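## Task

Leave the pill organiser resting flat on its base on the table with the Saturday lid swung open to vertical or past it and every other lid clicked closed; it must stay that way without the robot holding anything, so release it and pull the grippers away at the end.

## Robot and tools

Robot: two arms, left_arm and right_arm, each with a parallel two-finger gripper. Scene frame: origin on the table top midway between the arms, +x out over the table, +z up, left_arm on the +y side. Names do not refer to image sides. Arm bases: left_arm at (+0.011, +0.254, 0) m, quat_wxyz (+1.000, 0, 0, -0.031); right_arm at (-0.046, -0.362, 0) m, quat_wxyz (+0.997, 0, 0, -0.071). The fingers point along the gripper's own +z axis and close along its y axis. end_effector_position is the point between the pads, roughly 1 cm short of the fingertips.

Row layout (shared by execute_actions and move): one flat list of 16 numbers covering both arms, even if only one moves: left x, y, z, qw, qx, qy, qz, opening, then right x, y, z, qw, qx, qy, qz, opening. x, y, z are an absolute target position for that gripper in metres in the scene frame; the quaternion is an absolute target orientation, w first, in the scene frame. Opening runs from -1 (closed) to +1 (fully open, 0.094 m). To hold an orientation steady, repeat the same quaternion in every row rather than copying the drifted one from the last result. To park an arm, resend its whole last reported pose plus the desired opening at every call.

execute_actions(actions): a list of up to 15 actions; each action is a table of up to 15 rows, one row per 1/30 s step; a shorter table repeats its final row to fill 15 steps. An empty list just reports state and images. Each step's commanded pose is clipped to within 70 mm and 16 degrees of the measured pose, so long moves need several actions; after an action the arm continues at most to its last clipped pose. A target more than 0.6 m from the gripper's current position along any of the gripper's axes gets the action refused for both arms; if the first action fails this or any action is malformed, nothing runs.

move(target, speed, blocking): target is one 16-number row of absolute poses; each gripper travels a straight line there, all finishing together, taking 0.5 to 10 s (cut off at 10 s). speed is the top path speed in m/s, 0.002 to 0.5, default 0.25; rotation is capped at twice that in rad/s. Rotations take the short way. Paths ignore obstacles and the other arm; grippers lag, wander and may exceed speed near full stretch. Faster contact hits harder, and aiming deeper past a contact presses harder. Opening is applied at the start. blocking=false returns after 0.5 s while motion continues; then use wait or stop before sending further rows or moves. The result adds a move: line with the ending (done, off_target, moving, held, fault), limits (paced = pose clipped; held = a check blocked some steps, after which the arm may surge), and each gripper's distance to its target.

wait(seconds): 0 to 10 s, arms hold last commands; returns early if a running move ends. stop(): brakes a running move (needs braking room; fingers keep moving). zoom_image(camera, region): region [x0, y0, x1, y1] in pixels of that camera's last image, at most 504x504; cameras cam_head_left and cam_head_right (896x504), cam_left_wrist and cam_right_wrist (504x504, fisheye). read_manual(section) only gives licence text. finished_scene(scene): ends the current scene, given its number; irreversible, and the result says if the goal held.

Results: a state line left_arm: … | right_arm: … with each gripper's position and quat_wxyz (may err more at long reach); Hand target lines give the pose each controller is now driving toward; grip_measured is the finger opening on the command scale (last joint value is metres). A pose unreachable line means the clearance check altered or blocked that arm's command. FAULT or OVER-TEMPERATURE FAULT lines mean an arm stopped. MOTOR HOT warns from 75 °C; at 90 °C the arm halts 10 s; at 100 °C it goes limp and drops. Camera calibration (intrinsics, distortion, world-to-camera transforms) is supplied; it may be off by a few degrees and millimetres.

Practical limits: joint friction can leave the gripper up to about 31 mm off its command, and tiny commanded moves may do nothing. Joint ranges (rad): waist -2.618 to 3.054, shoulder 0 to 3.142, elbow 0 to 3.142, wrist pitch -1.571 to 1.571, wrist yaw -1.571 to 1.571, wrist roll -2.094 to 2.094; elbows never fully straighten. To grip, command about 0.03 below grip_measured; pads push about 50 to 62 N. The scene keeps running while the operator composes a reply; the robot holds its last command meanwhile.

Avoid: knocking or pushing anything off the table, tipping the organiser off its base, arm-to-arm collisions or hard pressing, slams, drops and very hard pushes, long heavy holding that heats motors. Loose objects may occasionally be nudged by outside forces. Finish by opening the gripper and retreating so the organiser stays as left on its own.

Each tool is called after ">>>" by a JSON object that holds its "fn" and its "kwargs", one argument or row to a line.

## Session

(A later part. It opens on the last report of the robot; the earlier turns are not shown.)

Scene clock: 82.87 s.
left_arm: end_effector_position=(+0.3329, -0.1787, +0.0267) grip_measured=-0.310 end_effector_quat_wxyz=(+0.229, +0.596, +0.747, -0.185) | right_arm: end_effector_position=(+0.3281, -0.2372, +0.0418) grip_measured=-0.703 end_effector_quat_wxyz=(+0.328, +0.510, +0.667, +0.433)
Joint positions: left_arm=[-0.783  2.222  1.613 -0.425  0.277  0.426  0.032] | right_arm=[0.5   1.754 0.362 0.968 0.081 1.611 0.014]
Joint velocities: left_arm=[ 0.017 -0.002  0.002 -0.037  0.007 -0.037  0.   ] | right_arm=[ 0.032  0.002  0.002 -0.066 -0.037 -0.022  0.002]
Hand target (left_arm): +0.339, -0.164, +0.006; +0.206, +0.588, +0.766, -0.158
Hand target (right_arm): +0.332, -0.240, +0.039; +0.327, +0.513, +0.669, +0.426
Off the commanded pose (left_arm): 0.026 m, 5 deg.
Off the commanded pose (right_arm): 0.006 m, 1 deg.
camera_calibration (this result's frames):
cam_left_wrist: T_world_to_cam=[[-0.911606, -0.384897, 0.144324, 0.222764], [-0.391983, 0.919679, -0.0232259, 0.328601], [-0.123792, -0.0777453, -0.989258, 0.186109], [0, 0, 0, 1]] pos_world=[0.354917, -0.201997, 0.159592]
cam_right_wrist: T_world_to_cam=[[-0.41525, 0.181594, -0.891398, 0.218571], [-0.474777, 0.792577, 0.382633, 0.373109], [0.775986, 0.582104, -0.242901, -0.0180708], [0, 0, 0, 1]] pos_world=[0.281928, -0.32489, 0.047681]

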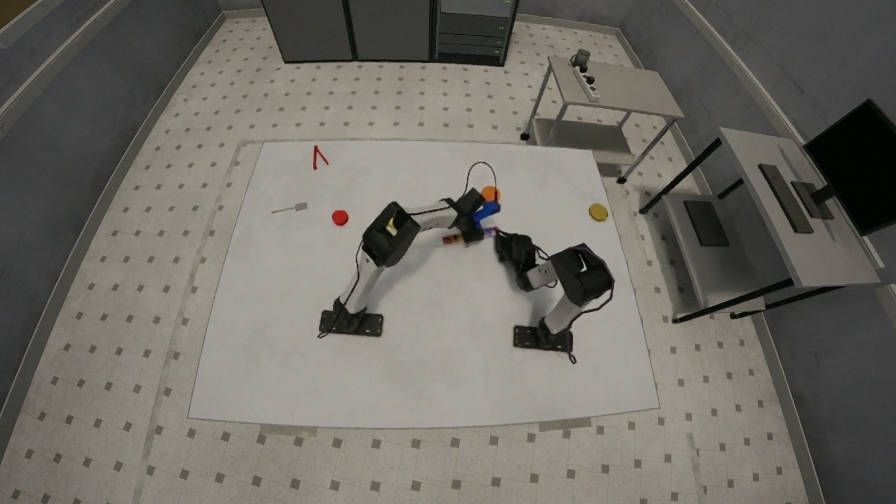

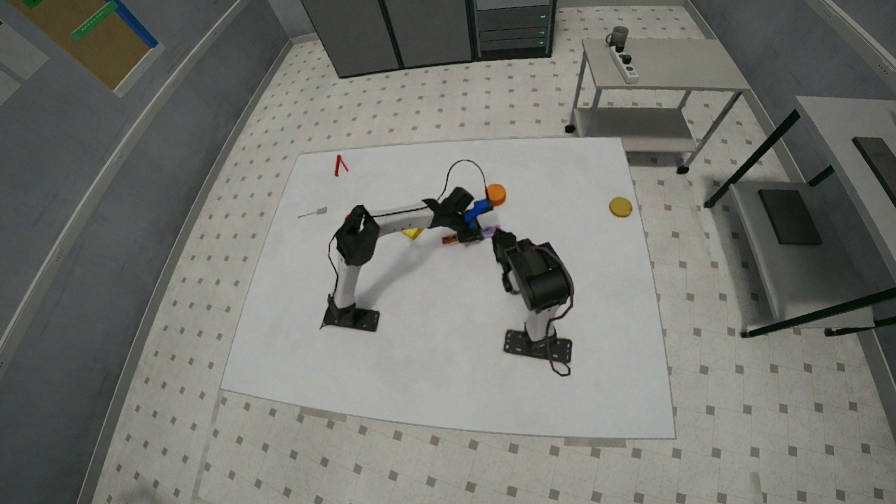

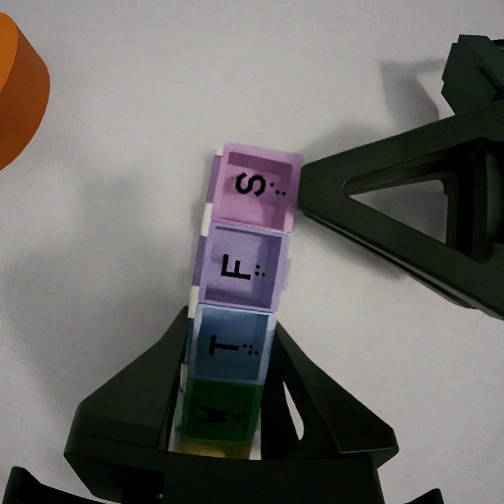

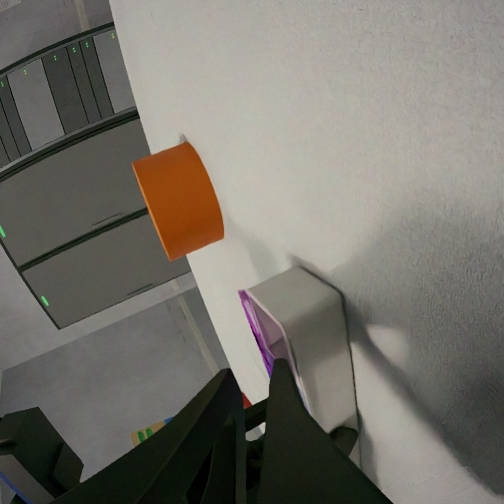

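Lower finger is lifting the tab. Continue up and in.

>>> {"fn": "execute_actions", "kwargs": {
  "actions": [
    [[0.339,-0.164,0.006,0.2053,0.588,0.7662,-0.1575,-0.45,0.336,-0.239,0.046,0.327,0.5135,0.6691,0.4262,-0.7]],
    [[0.339,-0.164,0.006,0.2053,0.588,0.7662,-0.1575,-0.45,0.342,-0.238,0.052,0.327,0.5135,0.6691,0.4262,-0.65]],
    [[0.339,-0.164,0.006,0.2053,0.588,0.7662,-0.1575,-0.45,0.348,-0.236,0.057,0.327,0.5135,0.6691,0.4262,-0.6]],
    [[0.339,-0.164,0.006,0.2053,0.588,0.7662,-0.1575,-0.45,0.348,-0.236,0.057,0.327,0.5135,0.6691,0.4262,-0.6]]
  ]
}}

Scene clock: 86.67 s.
left_arm: end_effector_position=(+0.3407, -0.1752, +0.0268) grip_measured=-0.310 end_effector_quat_wxyz=(+0.235, +0.587, +0.755, -0.175) | right_arm: end_effector_position=(+0.3413, -0.2334, +0.0498) grip_measured=-0.603 end_effector_quat_wxyz=(+0.321, +0.514, +0.674, +0.423)
Joint positions: left_arm=[-0.775  2.222  1.613 -0.417  0.253  0.414  0.032] | right_arm=[0.494 1.722 0.441 0.831 0.073 1.608 0.019]
Joint velocities: left_arm=[ 0.007  0.002 -0.012 -0.007  0.022 -0.125  0.001] | right_arm=[-0.007  0.012  0.017 -0.022  0.081 -0.066  0.001]
Hand target (left_arm): +0.339, -0.164, +0.006; +0.206, +0.588, +0.766, -0.158
Hand target (right_arm): +0.348, -0.236, +0.057; +0.327, +0.513, +0.669, +0.426
Off the commanded pose (left_arm): 0.024 m, 4 deg.
Off the commanded pose (right_arm): 0.010 m, 1 deg.
camera_calibration (this result's frames):
cam_left_wrist: T_world_to_cam=[[-0.901655, -0.412633, 0.129432, 0.223387], [-0.418853, 0.907738, -0.0239351, 0.335545], [-0.107614, -0.0757944, -0.991299, 0.182372], [0, 0, 0, 1]] pos_world=[0.361588, -0.198587, 0.159903]
cam_right_wrist: T_world_to_cam=[[-0.438873, 0.172417, -0.881852, 0.235856], [-0.466673, 0.794938, 0.387674, 0.370833], [0.767858, 0.581676, -0.268415, -0.0246144], [0, 0, 0, 1]] pos_world=[0.295469, -0.321137, 0.0576211]

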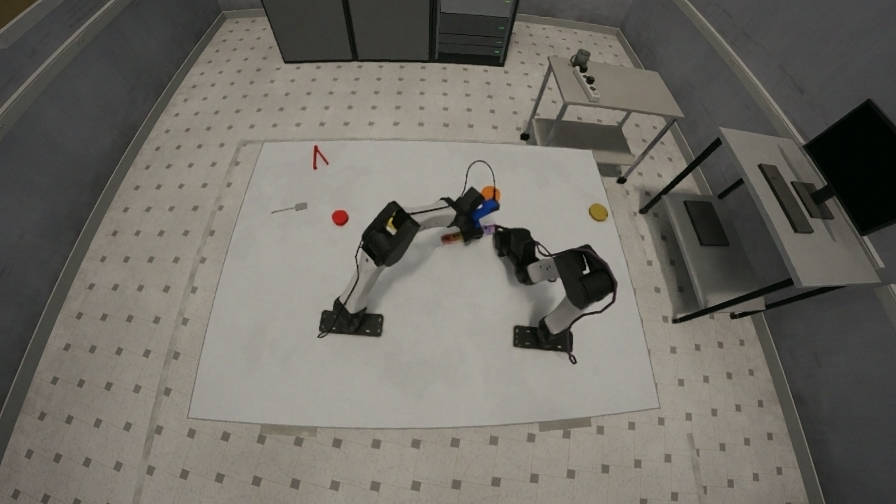

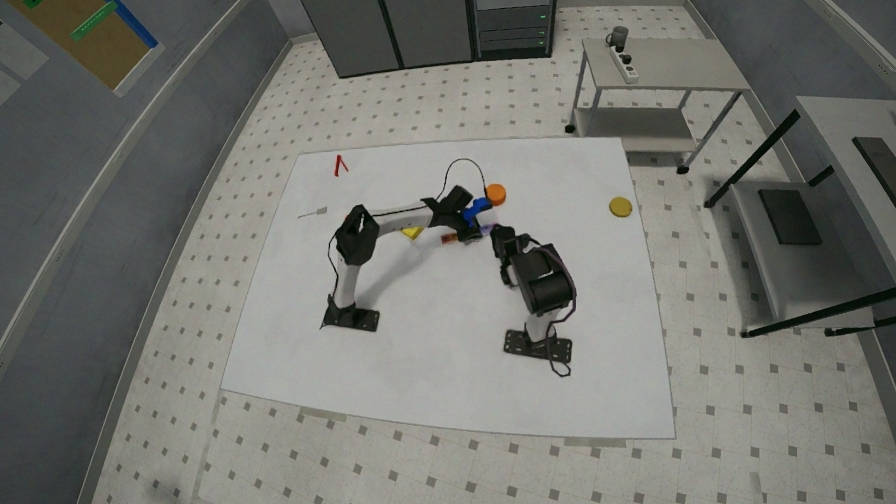

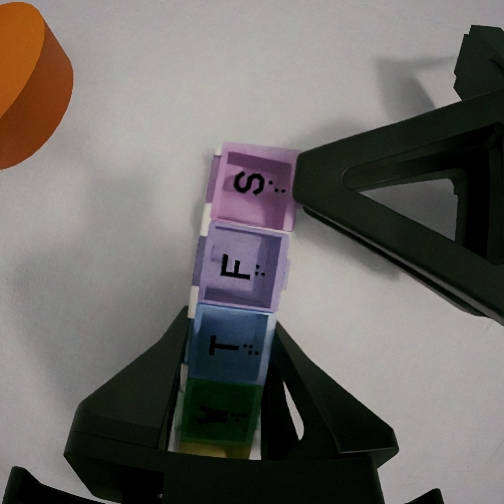

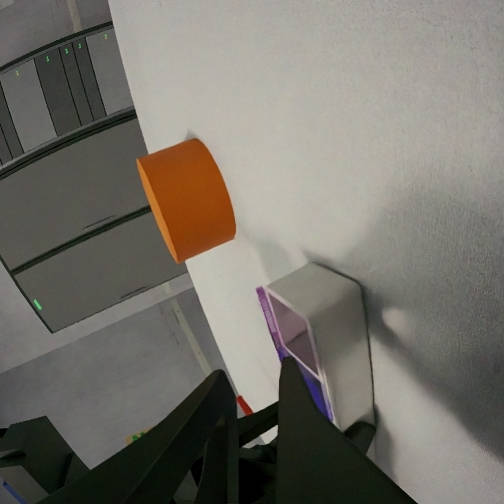

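>>> {"fn": "execute_actions", "kwargs": {
  "actions": [
    [[0.339,-0.164,0.006,0.2053,0.588,0.7662,-0.1575,-0.45,0.354,-0.234,0.063,0.327,0.5135,0.6691,0.4262,-0.6]],
    [[0.339,-0.164,0.006,0.2053,0.588,0.7662,-0.1575,-0.45,0.361,-0.232,0.068,0.327,0.5135,0.6691,0.4262,-0.55]],
    [[0.339,-0.164,0.006,0.2053,0.588,0.7662,-0.1575,-0.45,0.368,-0.230,0.072,0.327,0.5135,0.6691,0.4262,-0.5]],
    [[0.339,-0.164,0.006,0.2053,0.588,0.7662,-0.1575,-0.45,0.368,-0.230,0.072,0.327,0.5135,0.6691,0.4262,-0.5]]
  ]
}}

Scene clock: 90.97 s.
left_arm: end_effector_position=(+0.3457, -0.1730, +0.0275) grip_measured=-0.310 end_effector_quat_wxyz=(+0.239, +0.583, +0.758, -0.169) | right_arm: end_effector_position=(+0.3652, -0.2256, +0.0736) grip_measured=-0.503 end_effector_quat_wxyz=(+0.328, +0.510, +0.667, +0.433)
Joint positions: left_arm=[-0.769  2.222  1.614 -0.414  0.241  0.411  0.032] | right_arm=[0.491 1.709 0.551 0.733 0.072 1.607 0.023]
Joint velocities: left_arm=[-0.007 -0.002  0.027 -0.007 -0.022  0.051 -0.   ] | right_arm=[-0.017 -0.002 -0.027 -0.037 -0.007 -0.022  0.   ]
Hand target (left_arm): +0.339, -0.164, +0.006; +0.206, +0.588, +0.766, -0.158
Hand target (right_arm): +0.368, -0.230, +0.072; +0.327, +0.514, +0.669, +0.426
Off the commanded pose (left_arm): 0.024 m, 4 deg.
Off the commanded pose (right_arm): 0.005 m, 1 deg.
camera_calibration (this result's frames):
cam_left_wrist: T_world_to_cam=[[-0.896705, -0.426115, 0.119772, 0.224883], [-0.431828, 0.901599, -0.0253574, 0.339106], [-0.0971814, -0.0744591, -0.992478, 0.180352], [0, 0, 0, 1]] pos_world=[0.365616, -0.196483, 0.16066]
cam_right_wrist: T_world_to_cam=[[-0.416333, 0.180539, -0.891107, 0.260351], [-0.475465, 0.792164, 0.382634, 0.369545], [0.774984, 0.582994, -0.243964, -0.0451748], [0, 0, 0, 1]] pos_world=[0.319108, -0.313407, 0.0795794]

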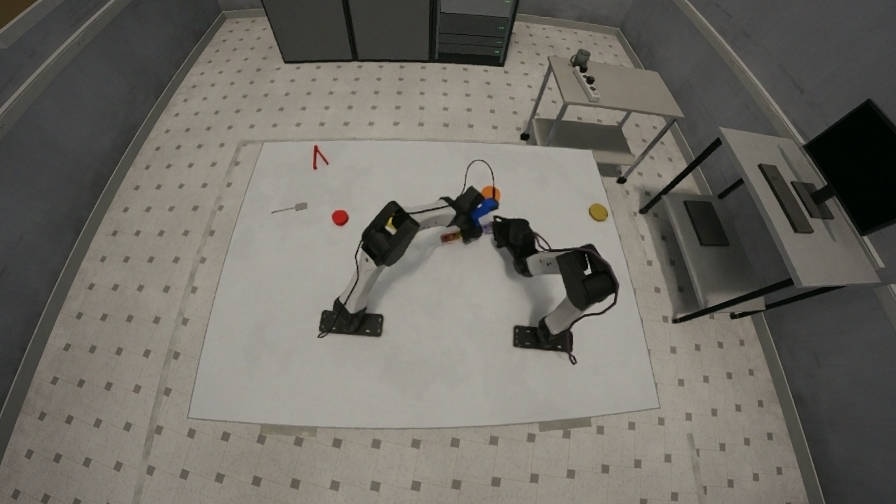

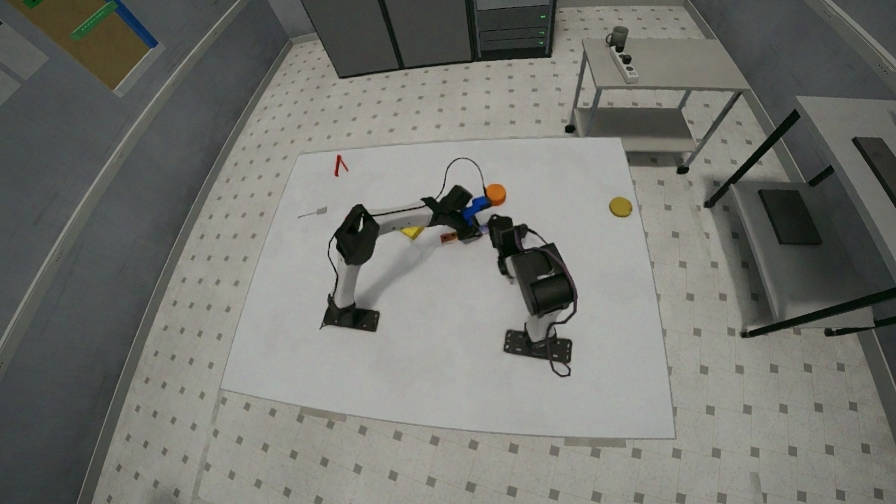

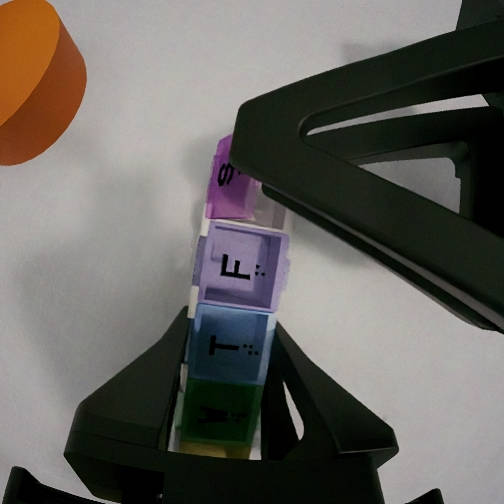

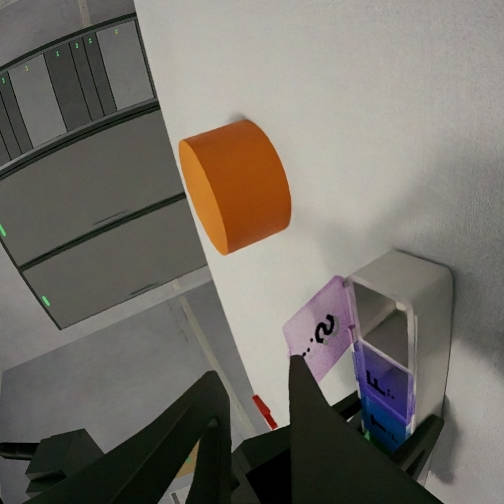

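~60°. Push forward, lowering the finger slightly by opening.

>>> {"fn": "execute_actions", "kwargs": {
  "actions": [
    [[0.339,-0.164,0.006,0.2053,0.588,0.7662,-0.1575,-0.45,0.377,-0.228,0.072,0.327,0.5135,0.6691,0.4262,-0.42]],
    [[0.339,-0.164,0.006,0.2053,0.588,0.7662,-0.1575,-0.45,0.386,-0.226,0.072,0.327,0.5135,0.6691,0.4262,-0.35]],
    [[0.339,-0.164,0.006,0.2053,0.588,0.7662,-0.1575,-0.45,0.395,-0.224,0.072,0.327,0.5135,0.6691,0.4262,-0.3]],
    [[0.339,-0.164,0.006,0.2053,0.588,0.7662,-0.1575,-0.45,0.403,-0.222,0.072,0.327,0.5135,0.6691,0.4262,-0.3]],
    [[0.339,-0.164,0.006,0.2053,0.588,0.7662,-0.1575,-0.45,0.403,-0.222,0.072,0.327,0.5135,0.6691,0.4262,-0.3]]
  ]
}}

Scene clock: 95.13 s.
left_arm: end_effector_position=(+0.3457, -0.1730, +0.0275) grip_measured=-0.310 end_effector_quat_wxyz=(+0.239, +0.583, +0.758, -0.169) | right_arm: end_effector_position=(+0.4000, -0.2173, +0.0805) grip_measured=-0.303 end_effector_quat_wxyz=(+0.331, +0.508, +0.664, +0.438)
Joint positions: left_arm=[-0.769  2.222  1.614 -0.414  0.241  0.411  0.032] | right_arm=[0.478 1.802 0.694 0.698 0.06  1.602 0.033]
Joint velocities: left_arm=[-0.022 -0.002  0.017 -0.022  0.007 -0.007  0.   ] | right_arm=[ 0.012 -0.007 -0.002 -0.022 -0.007 -0.081  0.   ]
Hand target (left_arm): +0.339, -0.164, +0.006; +0.206, +0.588, +0.766, -0.158
Hand target (right_arm): +0.403, -0.222, +0.072; +0.327, +0.514, +0.669, +0.426
Off the commanded pose (left_arm): 0.024 m, 4 deg.
Off the commanded pose (right_arm): 0.010 m, 2 deg.
camera_calibration (this result's frames):
cam_left_wrist: T_world_to_cam=[[-0.896705, -0.426115, 0.119772, 0.224883], [-0.431828, 0.901599, -0.0253574, 0.339106], [-0.0971814, -0.0744591, -0.992478, 0.180352], [0, 0, 0, 1]] pos_world=[0.365616, -0.196483, 0.16066]
cam_right_wrist: T_world_to_cam=[[-0.403814, 0.185296, -0.895879, 0.275826], [-0.480676, 0.790234, 0.380108, 0.378733], [0.778386, 0.58412, -0.230041, -0.0775213], [0, 0, 0, 1]] pos_world=[0.353772, -0.305115, 0.0853142]

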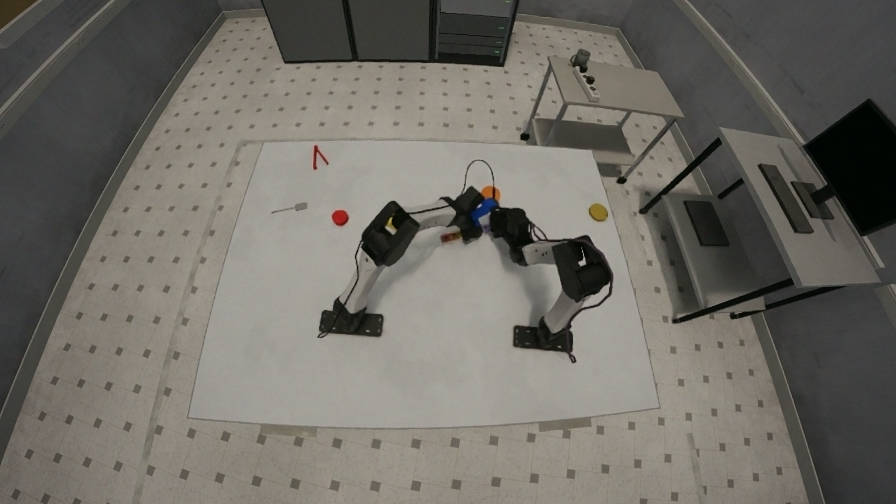

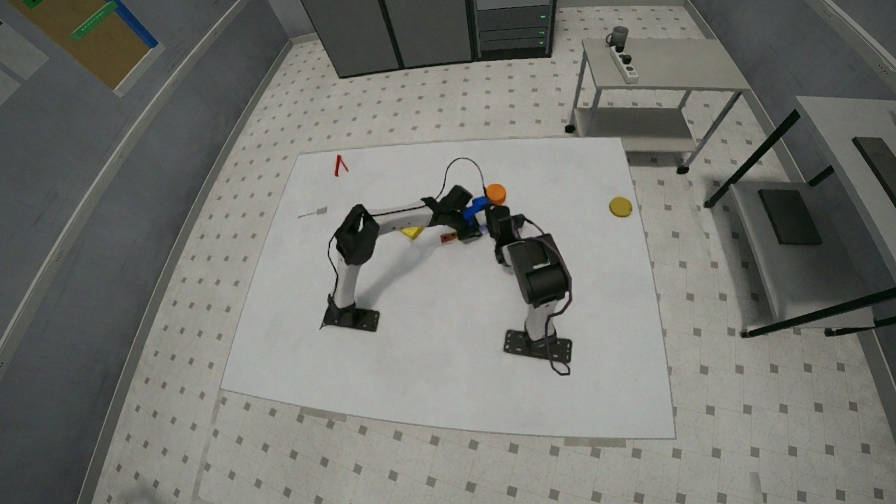

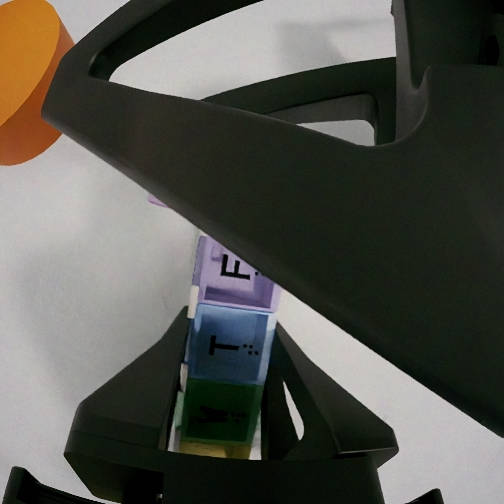

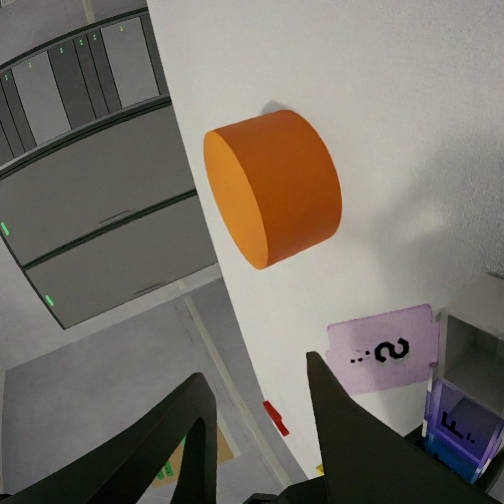

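Past vertical. Retreat and release.

>>> {"fn": "execute_actions", "kwargs": {
  "actions": [
    [[0.345,-0.173,0.02,0.2053,0.588,0.7662,-0.1575,-0.45,0.36,-0.235,0.085,0.327,0.5135,0.6691,0.4262,-0.3]],
    [[0.345,-0.173,0.025,0.2053,0.588,0.7662,-0.1575,0.2,0.31,-0.25,0.09,0.327,0.5135,0.6691,0.4262,-0.3]],
    [[0.345,-0.173,0.025,0.2053,0.588,0.7662,-0.1575,0.2,0.27,-0.27,0.10,0.327,0.5135,0.6691,0.4262,-0.3]],
    [[0.345,-0.17,0.08,0.2053,0.588,0.7662,-0.1575,0.2,0.27,-0.27,0.10,0.327,0.5135,0.6691,0.4262,-0.3]],
    [[0.345,-0.16,0.13,0.2053,0.588,0.7662,-0.1575,0.2,0.27,-0.27,0.10,0.327,0.5135,0.6691,0.4262,-0.3]],
    [[0.345,-0.16,0.13,0.2053,0.588,0.7662,-0.1575,0.2,0.27,-0.27,0.10,0.327,0.5135,0.6691,0.4262,-0.3]]
  ]
}}

Scene clock: 101.13 s.
left_arm: end_effector_position=(+0.3374, -0.1628, +0.1226) grip_measured=+0.198 end_effector_quat_wxyz=(+0.197, +0.592, +0.766, -0.157) | right_arm: end_effector_position=(+0.2751, -0.2647, +0.1098) grip_measured=-0.303 end_effector_quat_wxyz=(+0.332, +0.507, +0.663, +0.439)
Joint positions: left_arm=[-0.769  2.174  1.966 -0.906  0.236  0.43   0.056] | right_arm=[0.459 1.107 0.265 0.437 0.043 1.594 0.033]
Joint velocities: left_arm=[-0.007 -0.002  0.012  0.051  0.022 -0.051 -0.   ] | right_arm=[ 0.002  0.002 -0.012  0.007 -0.066 -0.022 -0.001]
Hand target (left_arm): +0.345, -0.160, +0.130; +0.205, +0.588, +0.766, -0.157
Hand target (right_arm): +0.270, -0.270, +0.100; +0.327, +0.513, +0.669, +0.426
Off the commanded pose (left_arm): 0.011 m, 1 deg.
Off the commanded pose (right_arm): 0.012 m, 2 deg.
camera_calibration (this result's frames):
cam_left_wrist: T_world_to_cam=[[-0.896283, -0.423091, 0.132935, 0.209204], [-0.418355, 0.906087, 0.0631341, 0.314042], [-0.147162, 0.000972102, -0.989112, 0.303466], [0, 0, 0, 1]] pos_world=[0.363546, -0.196332, 0.252525]
cam_right_wrist: T_world_to_cam=[[-0.400889, 0.185923, -0.897063, 0.259979], [-0.481154, 0.790538, 0.378868, 0.345374], [0.779602, 0.583509, -0.22746, 0.0532805], [0, 0, 0, 1]] pos_world=[0.228863, -0.352457, 0.114486]

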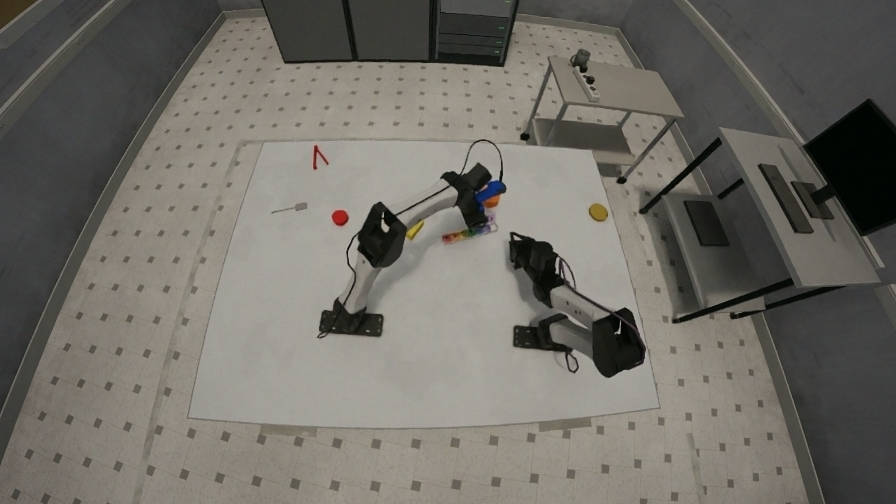

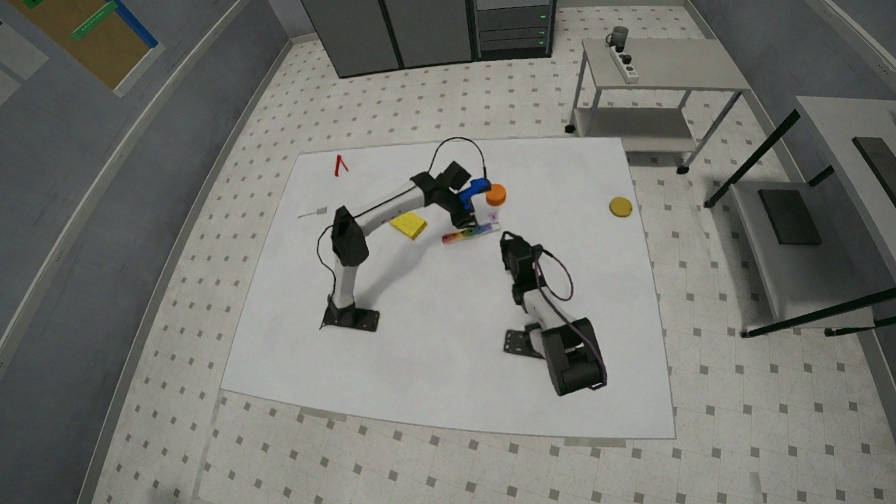

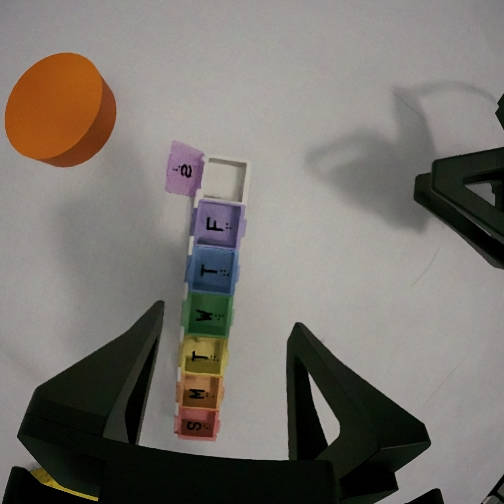

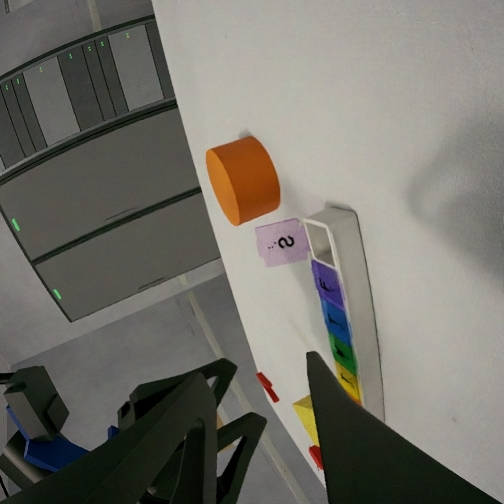

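>>> {"fn": "finished_scene", "kwargs": {
  "scene": 2
}}

The scene is finished: the task was done.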